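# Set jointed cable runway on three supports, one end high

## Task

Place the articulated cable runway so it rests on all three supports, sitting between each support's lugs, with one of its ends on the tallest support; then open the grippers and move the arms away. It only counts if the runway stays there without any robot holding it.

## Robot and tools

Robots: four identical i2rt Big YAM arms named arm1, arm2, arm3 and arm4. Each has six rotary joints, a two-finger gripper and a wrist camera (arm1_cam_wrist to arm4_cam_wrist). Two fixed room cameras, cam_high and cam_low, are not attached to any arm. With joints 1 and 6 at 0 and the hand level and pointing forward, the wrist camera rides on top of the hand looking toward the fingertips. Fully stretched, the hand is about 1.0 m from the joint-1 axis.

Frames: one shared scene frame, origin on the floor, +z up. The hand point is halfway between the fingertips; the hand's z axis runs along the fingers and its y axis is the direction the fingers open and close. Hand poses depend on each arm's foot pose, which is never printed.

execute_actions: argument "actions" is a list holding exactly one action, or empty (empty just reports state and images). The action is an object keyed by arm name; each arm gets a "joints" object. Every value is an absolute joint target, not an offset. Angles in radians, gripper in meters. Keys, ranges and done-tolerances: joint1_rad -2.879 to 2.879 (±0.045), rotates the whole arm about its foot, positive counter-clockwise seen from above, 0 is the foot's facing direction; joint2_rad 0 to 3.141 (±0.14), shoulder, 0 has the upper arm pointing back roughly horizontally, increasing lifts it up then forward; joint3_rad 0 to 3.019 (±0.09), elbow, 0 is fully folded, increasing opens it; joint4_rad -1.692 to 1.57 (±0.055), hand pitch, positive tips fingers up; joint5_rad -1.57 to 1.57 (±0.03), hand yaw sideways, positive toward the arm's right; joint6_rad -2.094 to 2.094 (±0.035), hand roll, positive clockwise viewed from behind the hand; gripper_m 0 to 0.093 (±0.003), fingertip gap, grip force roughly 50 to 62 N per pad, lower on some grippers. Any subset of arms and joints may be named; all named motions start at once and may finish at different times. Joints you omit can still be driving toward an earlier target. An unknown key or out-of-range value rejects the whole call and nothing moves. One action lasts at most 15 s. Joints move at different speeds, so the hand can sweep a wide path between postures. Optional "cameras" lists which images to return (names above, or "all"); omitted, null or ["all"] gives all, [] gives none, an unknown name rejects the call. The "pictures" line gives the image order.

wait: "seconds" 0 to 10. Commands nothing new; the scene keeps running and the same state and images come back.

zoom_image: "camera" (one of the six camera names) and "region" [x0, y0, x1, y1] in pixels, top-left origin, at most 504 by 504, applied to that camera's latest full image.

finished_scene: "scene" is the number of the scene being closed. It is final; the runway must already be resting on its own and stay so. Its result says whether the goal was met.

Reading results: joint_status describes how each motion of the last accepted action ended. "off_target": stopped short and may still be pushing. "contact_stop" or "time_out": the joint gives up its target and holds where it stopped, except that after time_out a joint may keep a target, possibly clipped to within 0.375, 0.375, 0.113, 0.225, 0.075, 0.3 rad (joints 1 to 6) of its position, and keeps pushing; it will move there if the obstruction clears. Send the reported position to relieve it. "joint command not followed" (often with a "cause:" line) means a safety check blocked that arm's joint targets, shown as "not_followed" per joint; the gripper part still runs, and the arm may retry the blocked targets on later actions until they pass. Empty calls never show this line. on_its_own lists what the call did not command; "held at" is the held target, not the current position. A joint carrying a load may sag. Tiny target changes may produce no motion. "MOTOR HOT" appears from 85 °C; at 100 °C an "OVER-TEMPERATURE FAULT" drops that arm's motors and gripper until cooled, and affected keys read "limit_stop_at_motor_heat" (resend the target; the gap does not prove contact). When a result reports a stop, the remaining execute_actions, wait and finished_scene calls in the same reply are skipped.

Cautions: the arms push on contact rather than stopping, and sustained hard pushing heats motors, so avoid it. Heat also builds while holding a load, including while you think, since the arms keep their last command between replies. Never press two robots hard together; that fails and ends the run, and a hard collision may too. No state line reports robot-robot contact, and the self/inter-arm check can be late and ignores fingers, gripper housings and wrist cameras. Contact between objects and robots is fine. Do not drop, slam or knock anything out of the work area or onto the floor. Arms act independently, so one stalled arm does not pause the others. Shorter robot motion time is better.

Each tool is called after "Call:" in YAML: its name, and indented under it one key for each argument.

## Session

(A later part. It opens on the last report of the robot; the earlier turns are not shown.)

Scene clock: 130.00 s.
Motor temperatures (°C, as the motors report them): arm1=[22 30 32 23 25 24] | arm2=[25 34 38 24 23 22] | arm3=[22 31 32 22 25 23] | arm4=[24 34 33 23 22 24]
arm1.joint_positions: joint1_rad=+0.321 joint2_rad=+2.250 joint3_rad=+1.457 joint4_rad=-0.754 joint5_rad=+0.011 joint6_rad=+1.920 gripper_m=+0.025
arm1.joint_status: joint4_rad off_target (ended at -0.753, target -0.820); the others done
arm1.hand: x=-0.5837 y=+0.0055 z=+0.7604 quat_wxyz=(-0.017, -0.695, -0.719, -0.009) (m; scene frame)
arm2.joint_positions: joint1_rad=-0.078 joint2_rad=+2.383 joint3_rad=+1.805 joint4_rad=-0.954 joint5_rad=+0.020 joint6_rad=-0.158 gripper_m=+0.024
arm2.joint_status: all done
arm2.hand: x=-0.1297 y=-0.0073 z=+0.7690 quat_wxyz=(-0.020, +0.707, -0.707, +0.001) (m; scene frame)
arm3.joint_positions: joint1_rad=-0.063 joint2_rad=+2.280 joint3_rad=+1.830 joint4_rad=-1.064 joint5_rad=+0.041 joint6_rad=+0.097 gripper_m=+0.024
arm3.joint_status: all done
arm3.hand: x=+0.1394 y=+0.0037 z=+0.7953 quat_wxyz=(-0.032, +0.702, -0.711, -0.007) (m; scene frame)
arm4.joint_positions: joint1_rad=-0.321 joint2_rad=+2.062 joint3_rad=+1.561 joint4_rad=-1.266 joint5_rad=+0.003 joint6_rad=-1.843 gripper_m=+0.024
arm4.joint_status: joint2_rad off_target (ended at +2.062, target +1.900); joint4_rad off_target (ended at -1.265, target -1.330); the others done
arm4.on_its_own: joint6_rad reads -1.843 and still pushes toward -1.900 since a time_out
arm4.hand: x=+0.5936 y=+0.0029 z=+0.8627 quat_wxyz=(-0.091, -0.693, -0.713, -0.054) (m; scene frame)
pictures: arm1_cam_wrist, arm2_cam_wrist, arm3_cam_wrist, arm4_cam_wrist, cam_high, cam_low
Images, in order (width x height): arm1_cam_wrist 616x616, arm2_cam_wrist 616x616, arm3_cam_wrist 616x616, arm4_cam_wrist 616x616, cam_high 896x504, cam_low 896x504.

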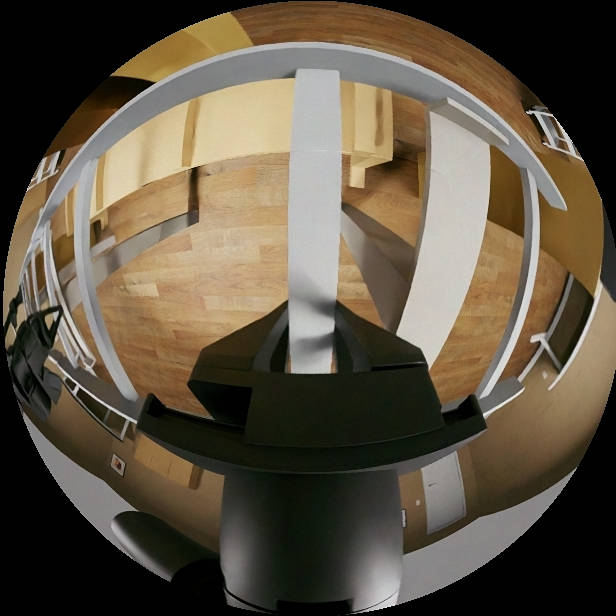

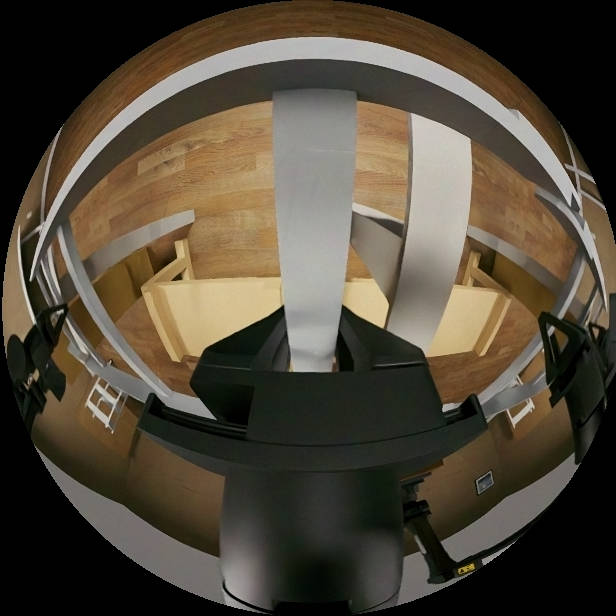

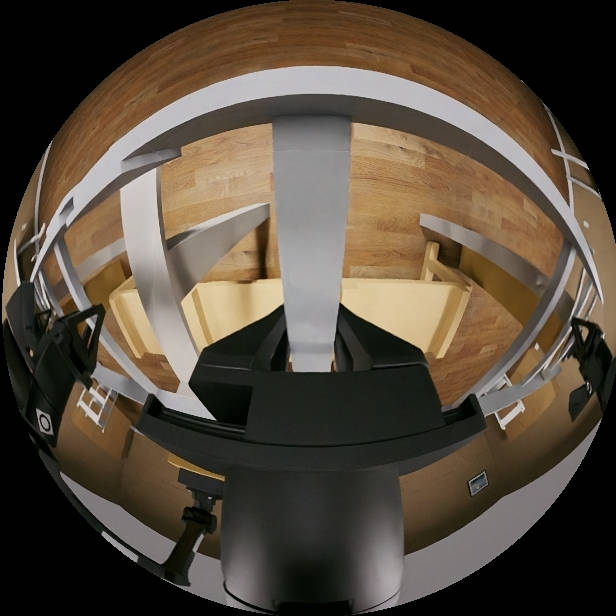

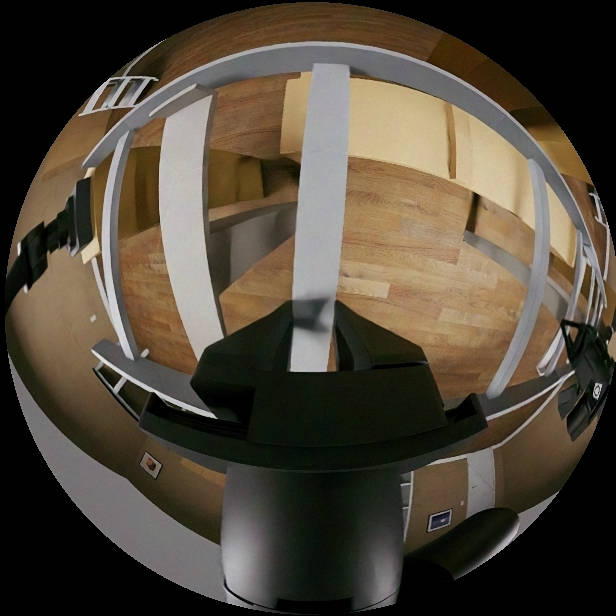

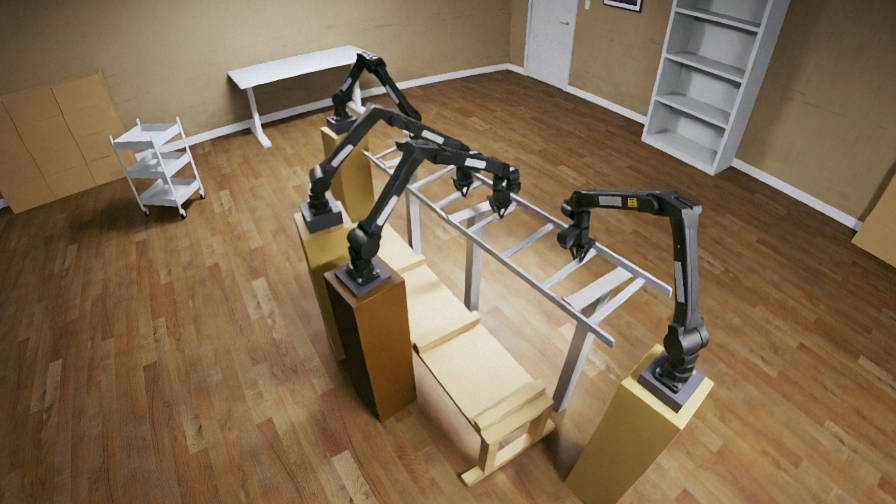

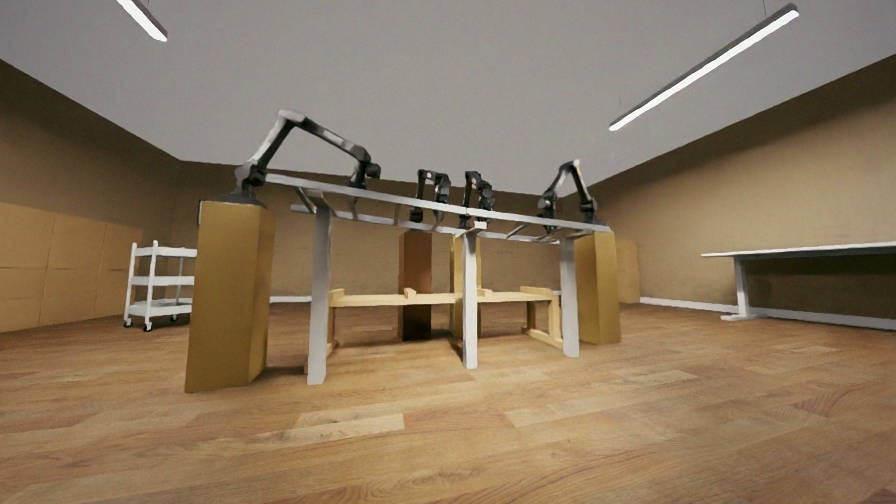

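Call:
execute_actions:
  actions:
    - {"arm1":{"joints":{"joint1_rad":0.43,"joint6_rad":1.98,"joint3_rad":1.5}},"arm4":{"joints":{"joint1_rad":-0.42,"joint6_rad":-1.94,"joint3_rad":1.65}},"arm2":{"joints":{"joint2_rad":2.39,"joint3_rad":1.93,"joint4_rad":-1.0}},"arm3":{"joints":{"joint2_rad":2.26,"joint3_rad":1.94,"joint4_rad":-1.12}}}
  cameras: ["arm1_cam_wrist","arm4_cam_wrist","arm2_cam_wrist","cam_low"]

Scene clock: 136.30 s.
Motor temperatures (°C, as the motors report them): arm1=[22 31 31 23 25 24] | arm2=[25 34 37 24 23 22] | arm3=[22 31 31 22 26 23] | arm4=[24 35 33 23 22 24]
arm1.joint_positions: joint1_rad=+0.333 joint2_rad=+2.250 joint3_rad=+1.459 joint4_rad=-0.754 joint5_rad=+0.030 joint6_rad=+1.937 gripper_m=+0.025
arm1.joint_status: joint1_rad time_out (moved +0.011 of +0.109); joint6_rad time_out (moved +0.017 of +0.060); the others done
arm1.on_its_own: joint1_rad reads +0.333 and still pushes toward +0.430 since a time_out; joint6_rad reads +1.937 and still pushes toward +1.980 since a time_out
arm1.hand: x=-0.5837 y=+0.0091 z=+0.7611 quat_wxyz=(-0.027, -0.697, -0.717, -0.006) (m; scene frame)
arm2.joint_positions: joint1_rad=-0.078 joint2_rad=+2.411 joint3_rad=+1.846 joint4_rad=-0.994 joint5_rad=+0.018 joint6_rad=-0.158 gripper_m=+0.024
arm2.joint_status: all done
arm2.hand: x=-0.1296 y=-0.0049 z=+0.7642 quat_wxyz=(-0.010, +0.707, -0.707, +0.007) (m; scene frame)
arm3.joint_positions: joint1_rad=-0.063 joint2_rad=+2.307 joint3_rad=+1.866 joint4_rad=-1.096 joint5_rad=+0.044 joint6_rad=+0.097 gripper_m=+0.024
arm3.joint_status: all done
arm3.hand: x=+0.1397 y=+0.0062 z=+0.7903 quat_wxyz=(-0.026, +0.703, -0.711, +0.002) (m; scene frame)
arm4.joint_positions: joint1_rad=-0.336 joint2_rad=+2.062 joint3_rad=+1.561 joint4_rad=-1.262 joint5_rad=-0.018 joint6_rad=-1.867 gripper_m=+0.024
arm4.joint_status: joint1_rad time_out (moved -0.014 of -0.099); joint6_rad time_out (moved -0.024 of -0.097); the others done
arm4.on_its_own: joint1_rad reads -0.336 and still pushes toward -0.420 since a time_out; joint6_rad reads -1.867 and still pushes toward -1.940 since a time_out
arm4.hand: x=+0.5939 y=+0.0074 z=+0.8623 quat_wxyz=(-0.096, -0.690, -0.716, -0.043) (m; scene frame)
pictures: arm1_cam_wrist, arm2_cam_wrist, arm4_cam_wrist, cam_low
Images, in order (width x height): arm1_cam_wrist 616x616, arm2_cam_wrist 616x616, arm4_cam_wrist 616x616, cam_low 896x504.

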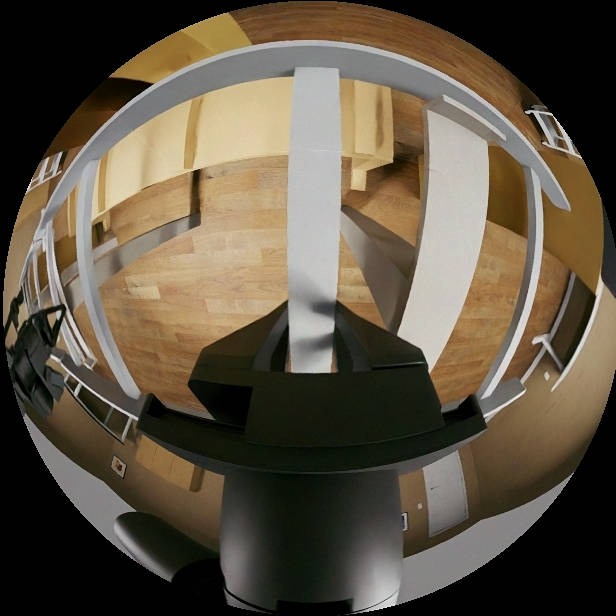

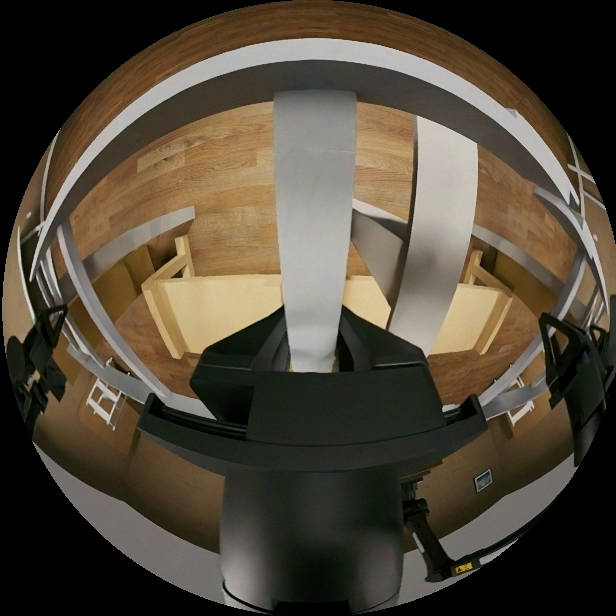

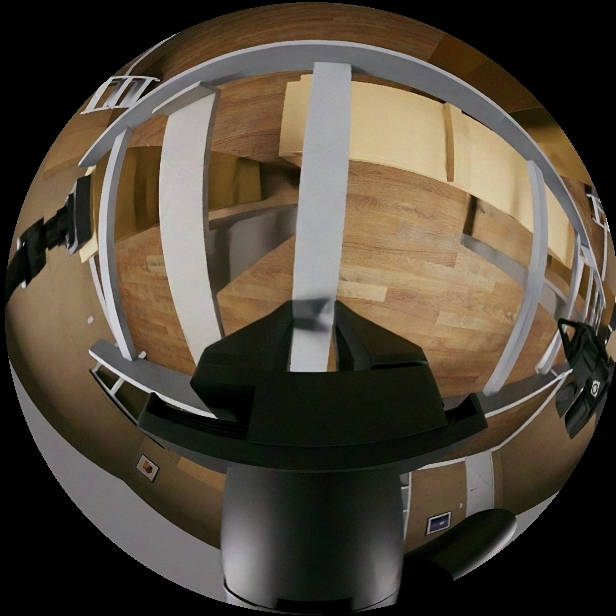

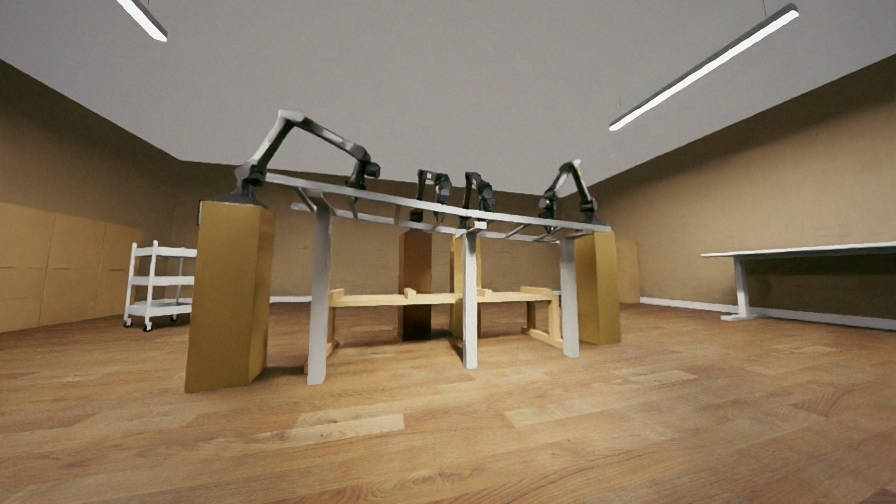

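Call:
execute_actions:
  actions:
    - {"arm1":{"joints":{"joint2_rad":2.0,"joint3_rad":1.53,"joint4_rad":-0.95}},"arm4":{"joints":{"joint2_rad":1.78,"joint3_rad":1.72,"joint4_rad":-1.42}},"arm2":{"joints":{"joint2_rad":2.3,"joint3_rad":2.0,"joint4_rad":-1.13}},"arm3":{"joints":{"joint2_rad":2.18,"joint3_rad":2.0,"joint4_rad":-1.25}}}
  cameras: ["arm1_cam_wrist","arm4_cam_wrist","arm2_cam_wrist","cam_low"]

Scene clock: 144.60 s.
Motor temperatures (°C, as the motors report them): arm1=[22 31 31 23 26 24] | arm2=[25 34 39 24 23 22] | arm3=[22 31 33 22 27 23] | arm4=[24 36 34 23 22 25]
arm1.joint_positions: joint1_rad=+0.365 joint2_rad=+2.125 joint3_rad=+1.482 joint4_rad=-0.888 joint5_rad=+0.020 joint6_rad=+1.976 gripper_m=+0.025
arm1.joint_status: joint4_rad time_out (moved -0.135 of -0.196); the others done
arm1.on_its_own: joint1_rad reads +0.365 and still pushes toward +0.430 since a time_out; joint4_rad reads -0.888 and still pushes toward -0.950 since a time_out; joint6_rad moved +0.039 to your old target +1.980
arm1.hand: x=-0.5867 y=+0.0319 z=+0.8376 quat_wxyz=(-0.024, -0.699, -0.714, -0.015) (m; scene frame)
arm2.joint_positions: joint1_rad=-0.073 joint2_rad=+2.343 joint3_rad=+1.928 joint4_rad=-1.116 joint5_rad=+0.009 joint6_rad=-0.150 gripper_m=+0.024
arm2.joint_status: all done
arm2.hand: x=-0.1318 y=+0.0153 z=+0.8367 quat_wxyz=(-0.018, +0.706, -0.708, -0.005) (m; scene frame)
arm3.joint_positions: joint1_rad=-0.066 joint2_rad=+2.254 joint3_rad=+1.956 joint4_rad=-1.191 joint5_rad=+0.027 joint6_rad=+0.098 gripper_m=+0.024
arm3.joint_status: joint4_rad time_out (moved -0.095 of -0.154); the others done
arm3.on_its_own: joint4_rad reads -1.191 and still pushes toward -1.250 since a time_out
arm3.hand: x=+0.1374 y=+0.0250 z=+0.8577 quat_wxyz=(-0.035, +0.701, -0.712, -0.021) (m; scene frame)
arm4.joint_positions: joint1_rad=-0.362 joint2_rad=+1.996 joint3_rad=+1.593 joint4_rad=-1.325 joint5_rad=-0.011 joint6_rad=-1.882 gripper_m=+0.024
arm4.joint_status: joint2_rad time_out (moved -0.066 of -0.282); joint3_rad time_out (moved +0.031 of +0.159); joint4_rad time_out (moved -0.063 of -0.158)
arm4.on_its_own: joint1_rad reads -0.362 and still pushes toward -0.420 since a time_out; joint2_rad reads +1.996 and still pushes toward +1.780 since a time_out; joint3_rad reads +1.593 and still pushes toward +1.705 since a time_out; joint4_rad reads -1.325 and still pushes toward -1.420 since a time_out; joint6_rad reads -1.882 and still pushes toward -1.940 since a time_out
arm4.hand: x=+0.5934 y=+0.0238 z=+0.9093 quat_wxyz=(-0.080, -0.695, -0.713, -0.036) (m; scene frame)
pictures: arm1_cam_wrist, arm2_cam_wrist, arm4_cam_wrist, cam_low
Images, in order (width x height): arm1_cam_wrist 616x616, arm2_cam_wrist 616x616, arm4_cam_wrist 616x616, cam_low 896x504.

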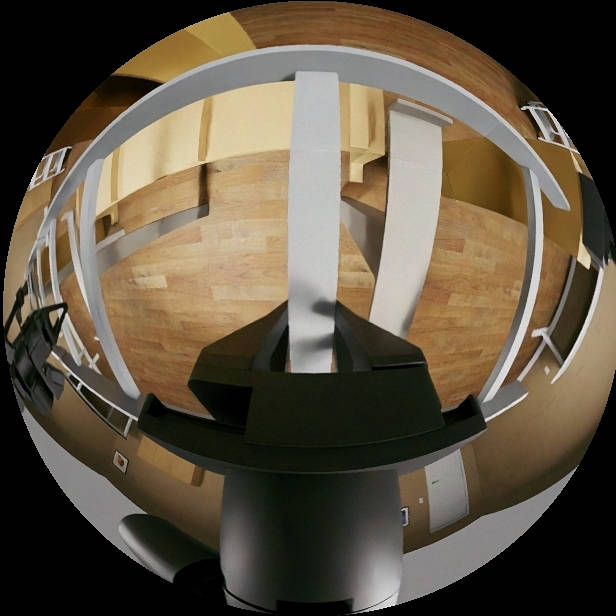

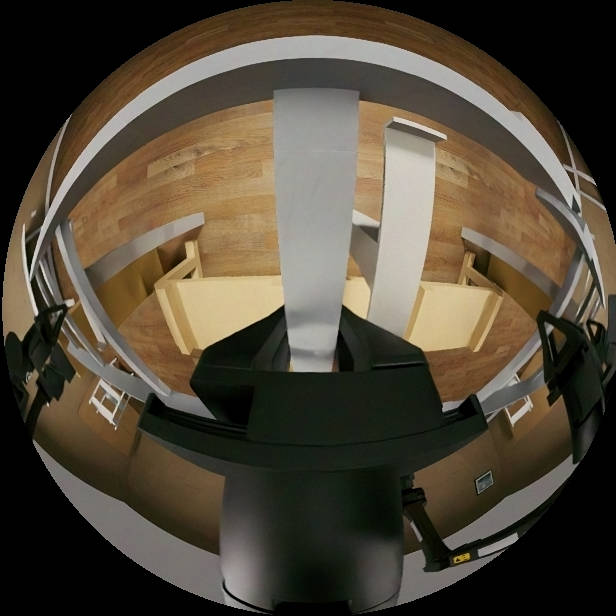

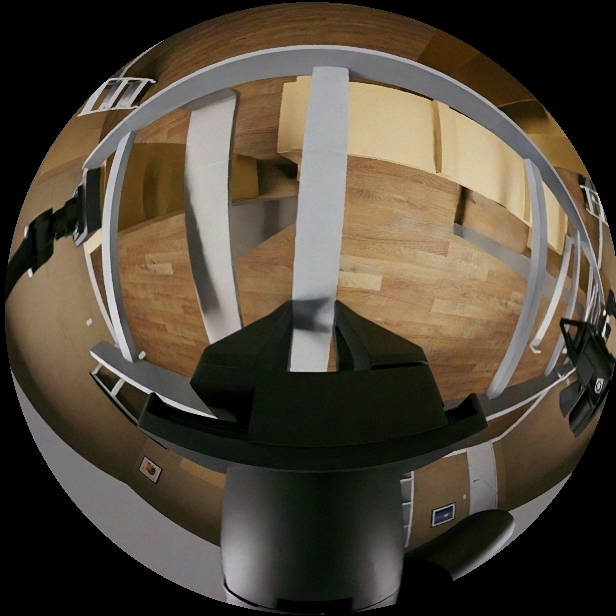

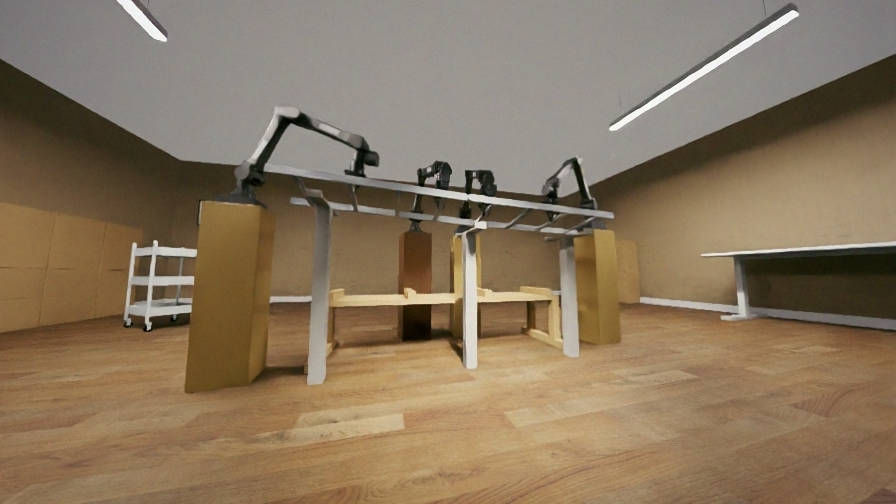

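Call:
execute_actions:
  actions:
    - {"arm1":{"joints":{"joint1_rad":0.34,"joint2_rad":2.24,"joint3_rad":1.47,"joint4_rad":-0.75}},"arm4":{"joints":{"joint1_rad":-0.35,"joint2_rad":1.95,"joint3_rad":1.6,"joint4_rad":-1.3}},"arm2":{"joints":{"joint2_rad":2.41,"joint3_rad":1.83,"joint4_rad":-0.92}},"arm3":{"joints":{"joint2_rad":2.28,"joint3_rad":1.84,"joint4_rad":-1.03}}}

Scene clock: 154.20 s.
Motor temperatures (°C, as the motors report them): arm1=[22 32 32 23 26 24] | arm2=[25 35 39 24 23 22] | arm3=[22 32 33 22 26 23] | arm4=[24 37 35 24 22 25]
arm1.joint_positions: joint1_rad=+0.301 joint2_rad=+2.333 joint3_rad=+1.463 joint4_rad=-0.682 joint5_rad=+0.011 joint6_rad=+1.921 gripper_m=+0.025
arm1.joint_status: joint4_rad off_target (ended at -0.682, target -0.750); the others done
arm1.hand: x=-0.5817 y=-0.0075 z=+0.7157 quat_wxyz=(-0.017, -0.703, -0.711, -0.006) (m; scene frame)
arm2.joint_positions: joint1_rad=-0.084 joint2_rad=+2.472 joint3_rad=+1.816 joint4_rad=-0.899 joint5_rad=+0.009 joint6_rad=-0.176 gripper_m=+0.024
arm2.joint_status: all done
arm2.hand: x=-0.1280 y=-0.0129 z=+0.7154 quat_wxyz=(-0.009, +0.711, -0.703, +0.003) (m; scene frame)
arm3.joint_positions: joint1_rad=-0.070 joint2_rad=+2.357 joint3_rad=+1.822 joint4_rad=-1.004 joint5_rad=+0.022 joint6_rad=+0.077 gripper_m=+0.024
arm3.joint_status: all done
arm3.hand: x=+0.1414 y=+0.0001 z=+0.7432 quat_wxyz=(-0.017, +0.707, -0.707, -0.003) (m; scene frame)
arm4.joint_positions: joint1_rad=-0.319 joint2_rad=+2.130 joint3_rad=+1.550 joint4_rad=-1.211 joint5_rad=-0.001 joint6_rad=-1.852 gripper_m=+0.024
arm4.joint_status: joint2_rad off_target (ended at +2.130, target +1.950); joint4_rad off_target (ended at -1.211, target -1.300); the others done
arm4.on_its_own: joint6_rad reads -1.852 and still pushes toward -1.940 since a time_out
arm4.hand: x=+0.5952 y=+0.0002 z=+0.8213 quat_wxyz=(-0.103, -0.688, -0.716, -0.058) (m; scene frame)
pictures: arm1_cam_wrist, arm2_cam_wrist, arm3_cam_wrist, arm4_cam_wrist, cam_high, cam_low
Images, in order (width x height): arm1_cam_wrist 616x616, arm2_cam_wrist 616x616, arm3_cam_wrist 616x616, arm4_cam_wrist 616x616, cam_high 896x504, cam_low 896x504.

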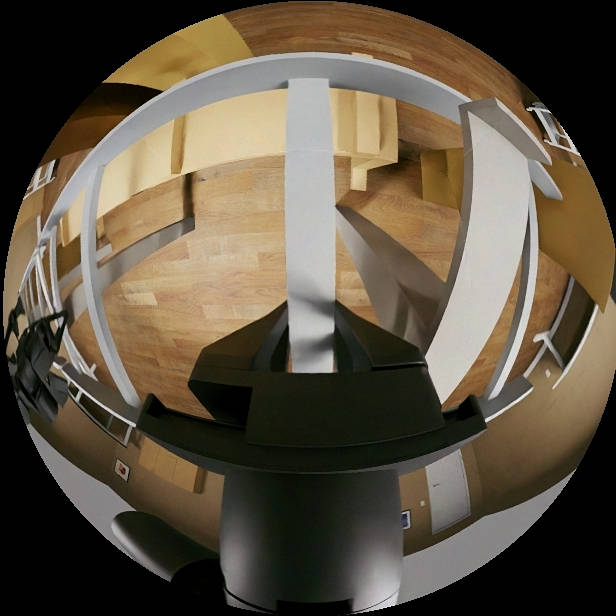

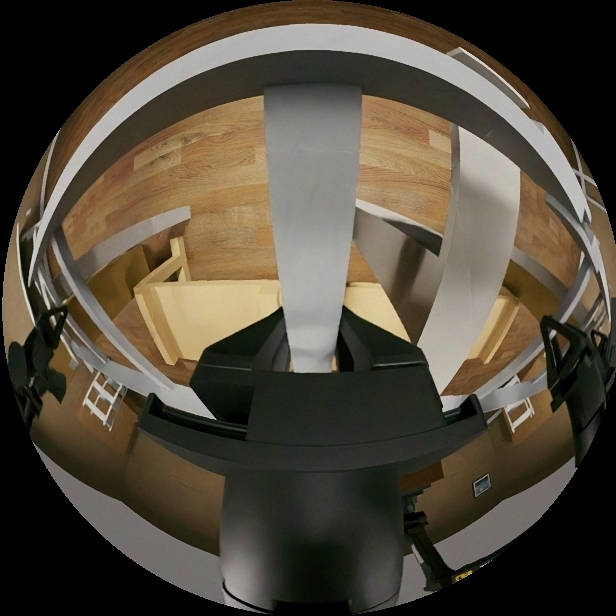

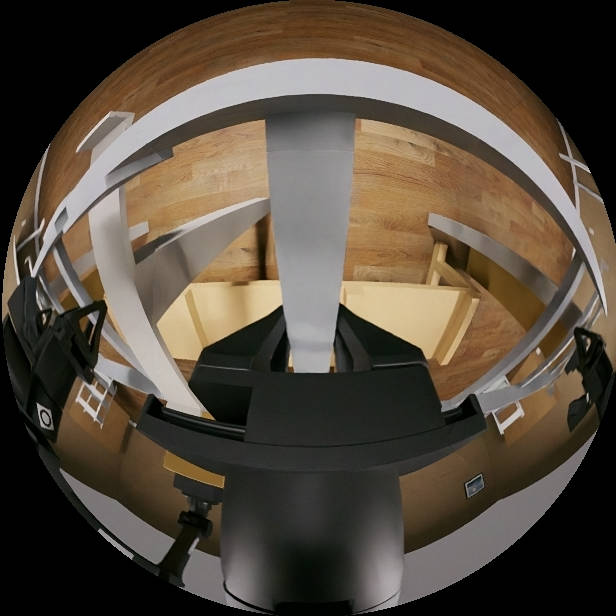

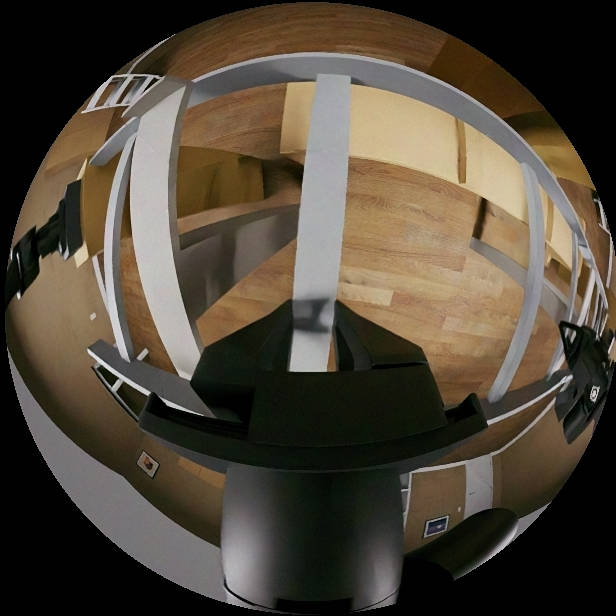

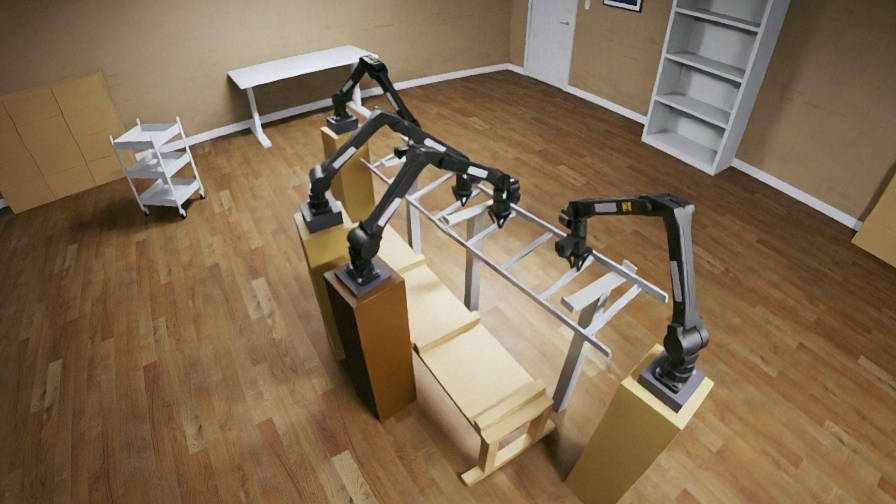

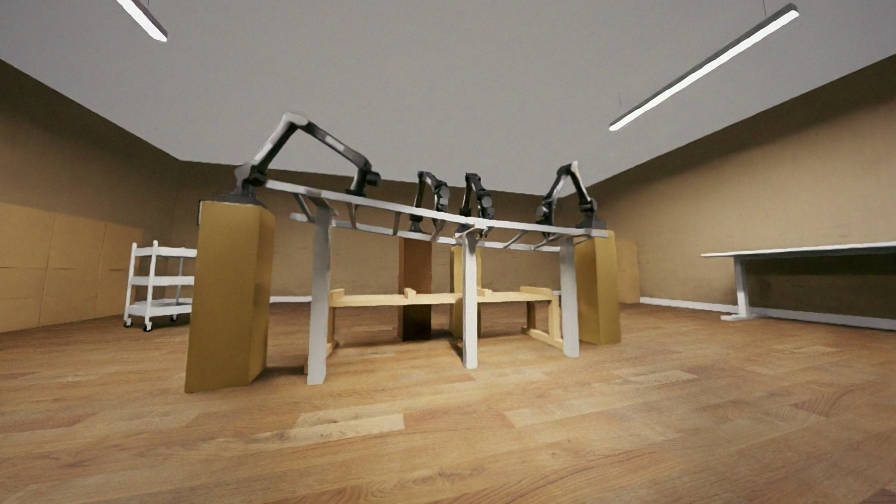

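Call:
execute_actions:
  actions:
    - {"arm1":{"joints":{"joint2_rad":1.98,"joint3_rad":1.5,"joint4_rad":-0.95}},"arm4":{"joints":{"joint2_rad":1.72,"joint3_rad":1.72,"joint4_rad":-1.45}},"arm2":{"joints":{"joint2_rad":2.22,"joint3_rad":1.9,"joint4_rad":-1.13}},"arm3":{"joints":{"joint2_rad":2.1,"joint3_rad":1.92,"joint4_rad":-1.25}}}
  cameras: []

Scene clock: 160.10 s.
Motor temperatures (°C, as the motors report them): arm1=[22 32 31 23 26 25] | arm2=[25 35 38 24 23 22] | arm3=[22 32 33 22 26 23] | arm4=[24 38 35 24 22 25]
arm1.joint_positions: joint1_rad=+0.311 joint2_rad=+2.083 joint3_rad=+1.467 joint4_rad=-0.899 joint5_rad=+0.007 joint6_rad=+1.941 gripper_m=+0.025
arm1.joint_status: all done
arm1.hand: x=-0.5775 y=+0.0033 z=+0.8571 quat_wxyz=(-0.022, -0.706, -0.707, -0.024) (m; scene frame)
arm2.joint_positions: joint1_rad=-0.088 joint2_rad=+2.251 joint3_rad=+1.837 joint4_rad=-1.117 joint5_rad=+0.019 joint6_rad=-0.169 gripper_m=+0.024
arm2.joint_status: all done
arm2.hand: x=-0.1240 y=-0.0078 z=+0.8648 quat_wxyz=(-0.021, +0.707, -0.706, +0.000) (m; scene frame)
arm3.joint_positions: joint1_rad=-0.077 joint2_rad=+2.152 joint3_rad=+1.875 joint4_rad=-1.206 joint5_rad=+0.016 joint6_rad=+0.074 gripper_m=+0.024
arm3.joint_status: all done
arm3.hand: x=+0.1451 y=+0.0022 z=+0.8940 quat_wxyz=(-0.033, +0.705, -0.708, -0.026) (m; scene frame)
arm4.joint_positions: joint1_rad=-0.320 joint2_rad=+1.890 joint3_rad=+1.591 joint4_rad=-1.397 joint5_rad=-0.005 joint6_rad=-1.858 gripper_m=+0.024
arm4.joint_status: joint2_rad time_out (moved -0.240 of -0.410); joint3_rad time_out (moved +0.041 of +0.170); the others done
arm4.on_its_own: joint2_rad reads +1.890 and still pushes toward +1.720 since a time_out; joint3_rad reads +1.591 and still pushes toward +1.704 since a time_out; joint6_rad reads -1.858 and still pushes toward -1.940 since a time_out
arm4.hand: x=+0.5991 y=-0.0006 z=+0.9675 quat_wxyz=(-0.063, -0.689, -0.721, -0.033) (m; scene frame)
pictures: none
No camera images: the call's "cameras" was empty. Leave "cameras" out to get every camera's image.

Call:
execute_actions:
  actions:
    - {"arm1":{"joints":{"joint1_rad":0.48,"joint6_rad":2.03,"joint2_rad":2.04,"joint3_rad":1.58,"joint4_rad":-0.98}},"arm4":{"joints":{"joint1_rad":-0.49,"joint6_rad":-2.02,"joint2_rad":1.8,"joint3_rad":1.78}},"arm2":{"joints":{"joint2_rad":2.4,"joint3_rad":2.17,"joint4_rad":-1.2}},"arm3":{"joints":{"joint2_rad":2.28,"joint3_rad":2.17,"joint4_rad":-1.32}}}
  cameras: ["arm1_cam_wrist","arm4_cam_wrist","arm2_cam_wrist","cam_high"]

Scene clock: 167.37 s.
Motor temperatures (°C, as the motors report them): arm1=[22 33 32 23 26 25] | arm2=[25 36 39 24 23 22] | arm3=[22 32 33 22 25 23] | arm4=[24 38 37 24 22 25]
arm1.joint_positions: joint1_rad=+0.395 joint2_rad=+2.159 joint3_rad=+1.532 joint4_rad=-0.904 joint5_rad=+0.014 joint6_rad=+2.012 gripper_m=+0.025
arm1.joint_status: joint1_rad time_out (moved +0.084 of +0.169); joint4_rad time_out (moved -0.005 of -0.081); the others done
arm1.on_its_own: joint1_rad reads +0.395 and still pushes toward +0.480 since a time_out; joint4_rad reads -0.904 and still pushes toward -0.980 since a time_out
arm1.hand: x=-0.5829 y=+0.0545 z=+0.8331 quat_wxyz=(-0.021, -0.701, -0.712, -0.016) (m; scene frame)
arm2.joint_positions: joint1_rad=-0.075 joint2_rad=+2.436 joint3_rad=+2.092 joint4_rad=-1.181 joint5_rad=+0.002 joint6_rad=-0.164 gripper_m=+0.024
arm2.joint_status: all done
arm2.hand: x=-0.1272 y=+0.0458 z=+0.8312 quat_wxyz=(-0.018, +0.710, -0.704, -0.009) (m; scene frame)
arm3.joint_positions: joint1_rad=-0.077 joint2_rad=+2.346 joint3_rad=+2.120 joint4_rad=-1.254 joint5_rad=+0.018 joint6_rad=+0.074 gripper_m=+0.024
arm3.joint_status: joint4_rad time_out (moved -0.048 of -0.114); the others done
arm3.on_its_own: joint4_rad reads -1.254 and still pushes toward -1.320 since a time_out
arm3.hand: x=+0.1420 y=+0.0565 z=+0.8564 quat_wxyz=(-0.035, +0.705, -0.708, -0.027) (m; scene frame)
arm4.joint_positions: joint1_rad=-0.420 joint2_rad=+1.990 joint3_rad=+1.636 joint4_rad=-1.366 joint5_rad=-0.018 joint6_rad=-1.949 gripper_m=+0.024
arm4.joint_status: joint1_rad time_out (moved -0.100 of -0.170); joint2_rad time_out (moved +0.101 of -0.090); joint3_rad time_out (moved +0.045 of +0.189); joint6_rad time_out (moved -0.091 of -0.162)
arm4.on_its_own: joint1_rad reads -0.420 and still pushes toward -0.490 since a time_out; joint2_rad reads +1.990 and still pushes toward +1.800 since a time_out; joint3_rad reads +1.636 and still pushes toward +1.749 since a time_out; joint6_rad reads -1.949 and still pushes toward -2.020 since a time_out
arm4.hand: x=+0.5957 y=+0.0554 z=+0.9276 quat_wxyz=(-0.080, -0.692, -0.717, -0.027) (m; scene frame)
pictures: arm1_cam_wrist, arm2_cam_wrist, arm4_cam_wrist, cam_high
Images, in order (width x height): arm1_cam_wrist 616x616, arm2_cam_wrist 616x616, arm4_cam_wrist 616x616, cam_high 896x504.

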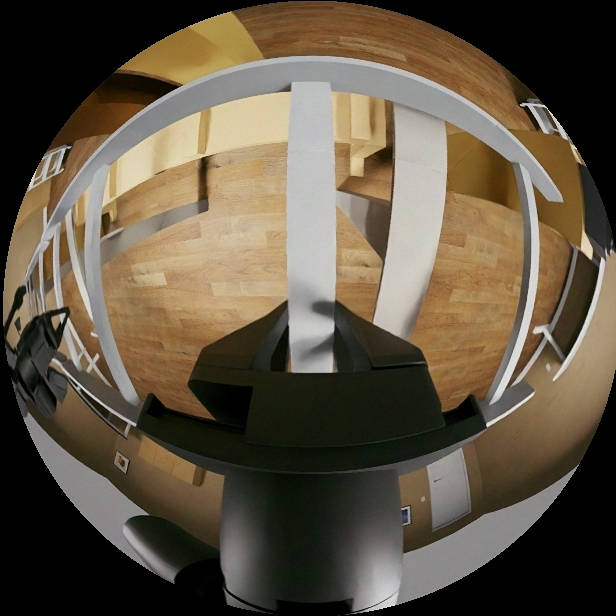

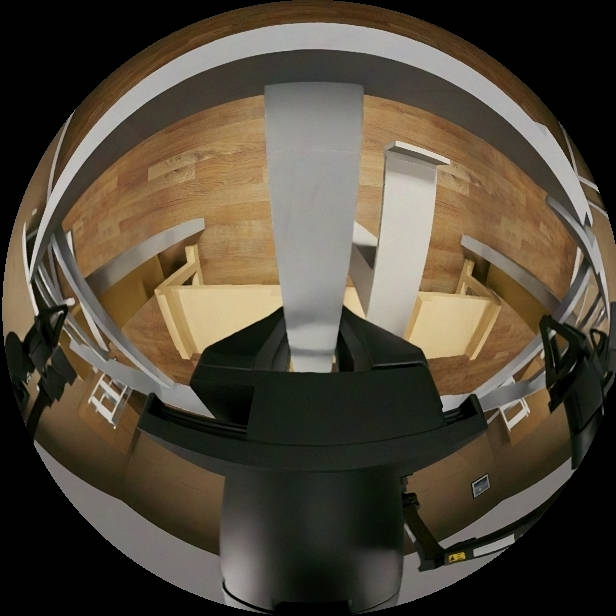

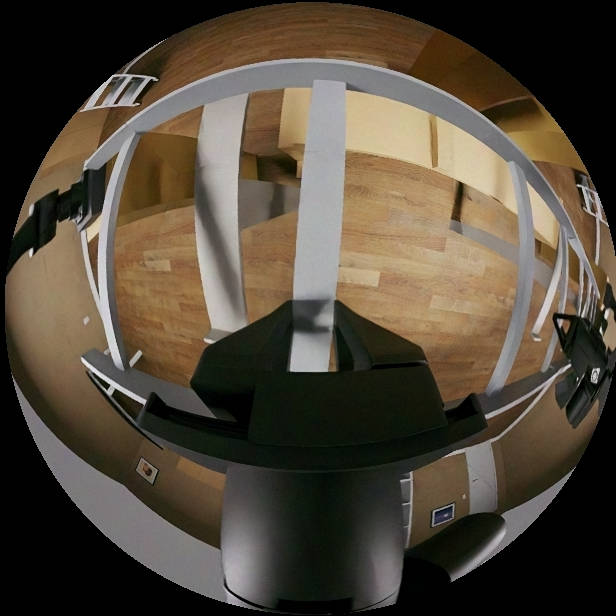

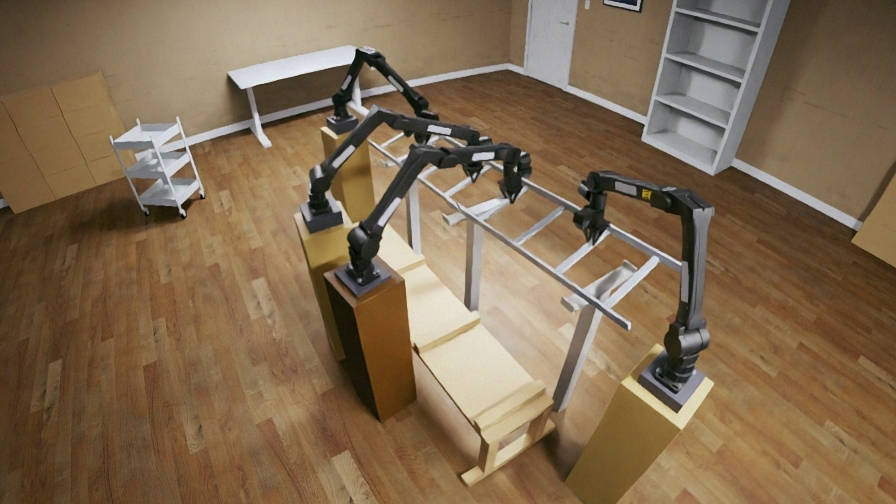

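Call:
execute_actions:
  actions:
    - {"arm1":{"joints":{"joint1_rad":0.41,"joint6_rad":1.97,"joint2_rad":2.17,"joint3_rad":1.5,"joint4_rad":-0.82}},"arm4":{"joints":{"joint1_rad":-0.4,"joint6_rad":-1.94,"joint2_rad":1.9,"joint3_rad":1.65,"joint4_rad":-1.33}},"arm2":{"joints":{"joint2_rad":2.42,"joint3_rad":1.95,"joint4_rad":-1.02}},"arm3":{"joints":{"joint2_rad":2.29,"joint3_rad":1.95,"joint4_rad":-1.12}}}

Scene clock: 173.23 s.
Motor temperatures (°C, as the motors report them): arm1=[22 33 32 23 26 25] | arm2=[25 36 40 24 23 22] | arm3=[22 33 33 22 25 23] | arm4=[24 38 38 24 22 25]
arm1.joint_positions: joint1_rad=+0.372 joint2_rad=+2.235 joint3_rad=+1.495 joint4_rad=-0.798 joint5_rad=+0.024 joint6_rad=+1.985 gripper_m=+0.025
arm1.joint_status: all done
arm1.hand: x=-0.5835 y=+0.0362 z=+0.7788 quat_wxyz=(-0.025, -0.700, -0.713, -0.011) (m; scene frame)
arm2.joint_positions: joint1_rad=-0.077 joint2_rad=+2.462 joint3_rad=+1.955 joint4_rad=-1.008 joint5_rad=-0.001 joint6_rad=-0.159 gripper_m=+0.024
arm2.joint_status: all done
arm2.hand: x=-0.1285 y=+0.0274 z=+0.7666 quat_wxyz=(-0.022, +0.708, -0.706, -0.013) (m; scene frame)
arm3.joint_positions: joint1_rad=-0.073 joint2_rad=+2.354 joint3_rad=+1.959 joint4_rad=-1.090 joint5_rad=+0.026 joint6_rad=+0.087 gripper_m=+0.024
arm3.joint_status: all done
arm3.hand: x=+0.1416 y=+0.0370 z=+0.7923 quat_wxyz=(-0.036, +0.702, -0.711, -0.023) (m; scene frame)
arm4.joint_positions: joint1_rad=-0.371 joint2_rad=+2.051 joint3_rad=+1.588 joint4_rad=-1.286 joint5_rad=-0.001 joint6_rad=-1.897 gripper_m=+0.024
arm4.joint_status: joint2_rad off_target (ended at +2.051, target +1.900); joint6_rad off_target (ended at -1.897, target -1.940); the others done
arm4.on_its_own: joint2_rad reads +2.051 and still pushes toward +1.900 since a time_out
arm4.hand: x=+0.5932 y=+0.0306 z=+0.8772 quat_wxyz=(-0.087, -0.692, -0.715, -0.044) (m; scene frame)
pictures: arm1_cam_wrist, arm2_cam_wrist, arm3_cam_wrist, arm4_cam_wrist, cam_high, cam_low
Images, in order (width x height): arm1_cam_wrist 616x616, arm2_cam_wrist 616x616, arm3_cam_wrist 616x616, arm4_cam_wrist 616x616, cam_high 896x504, cam_low 896x504.

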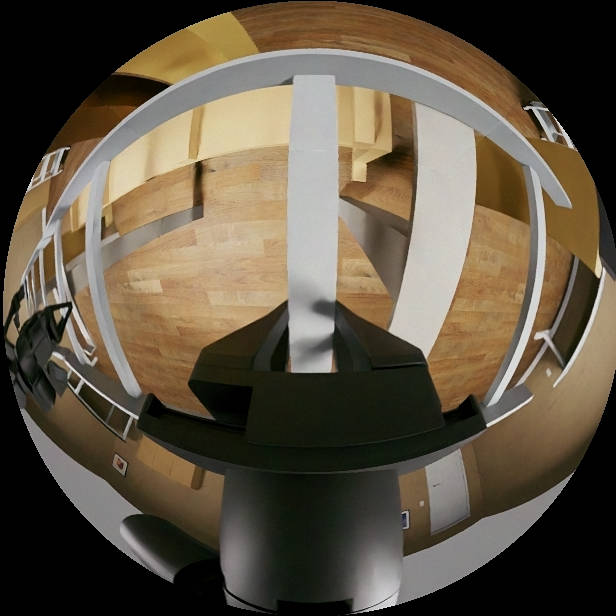

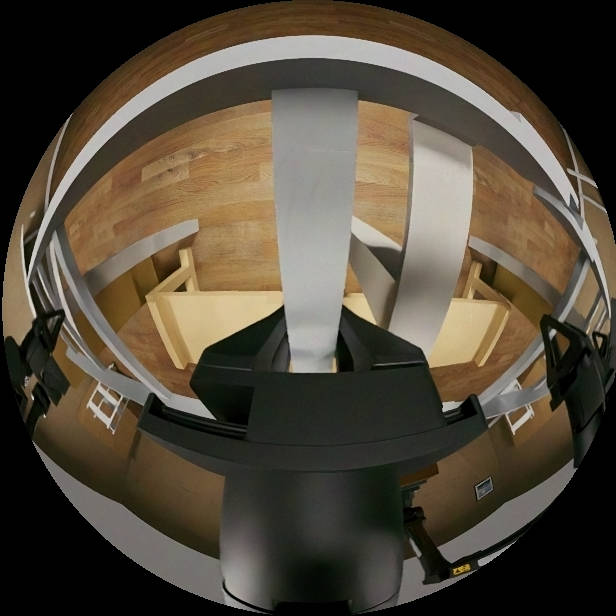

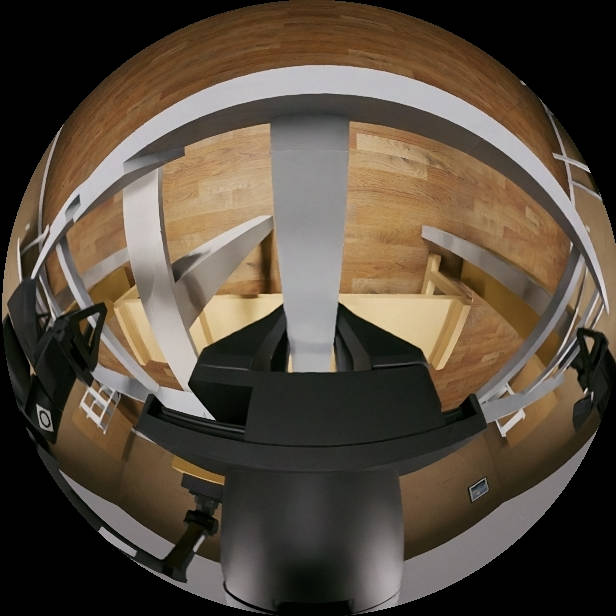

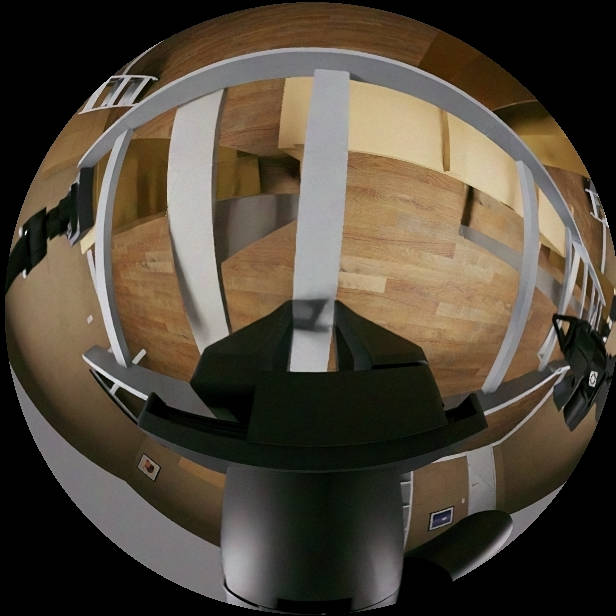

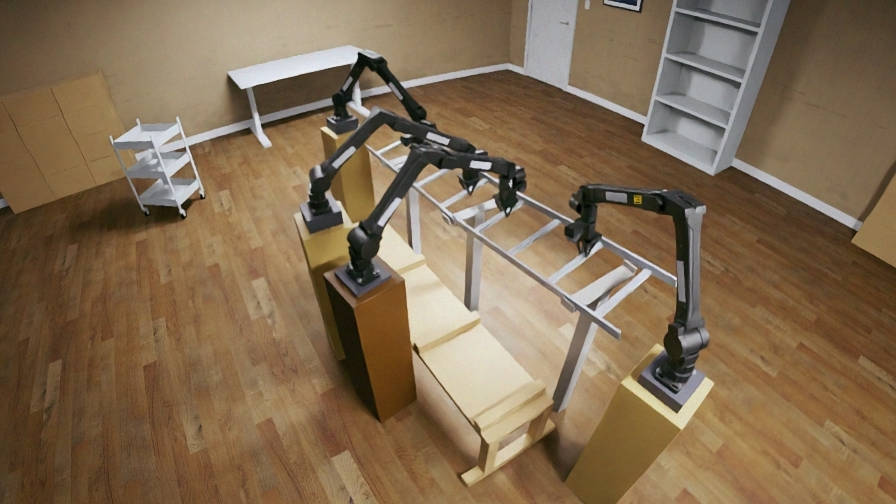

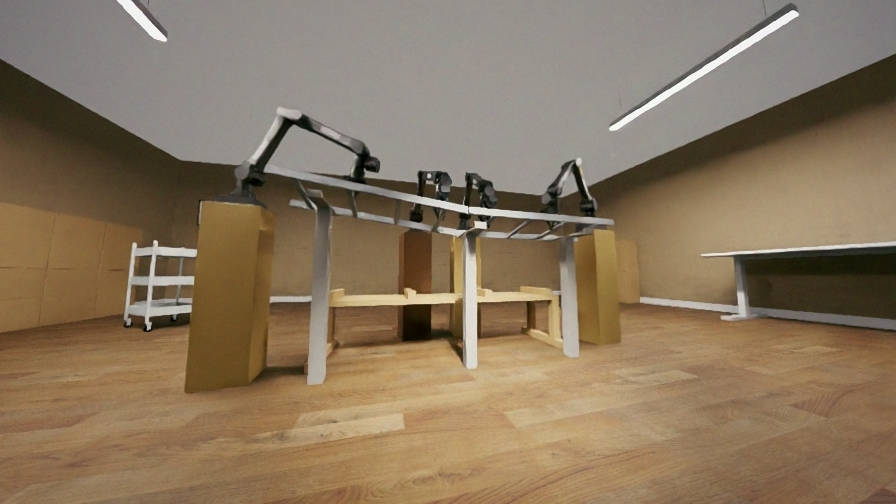

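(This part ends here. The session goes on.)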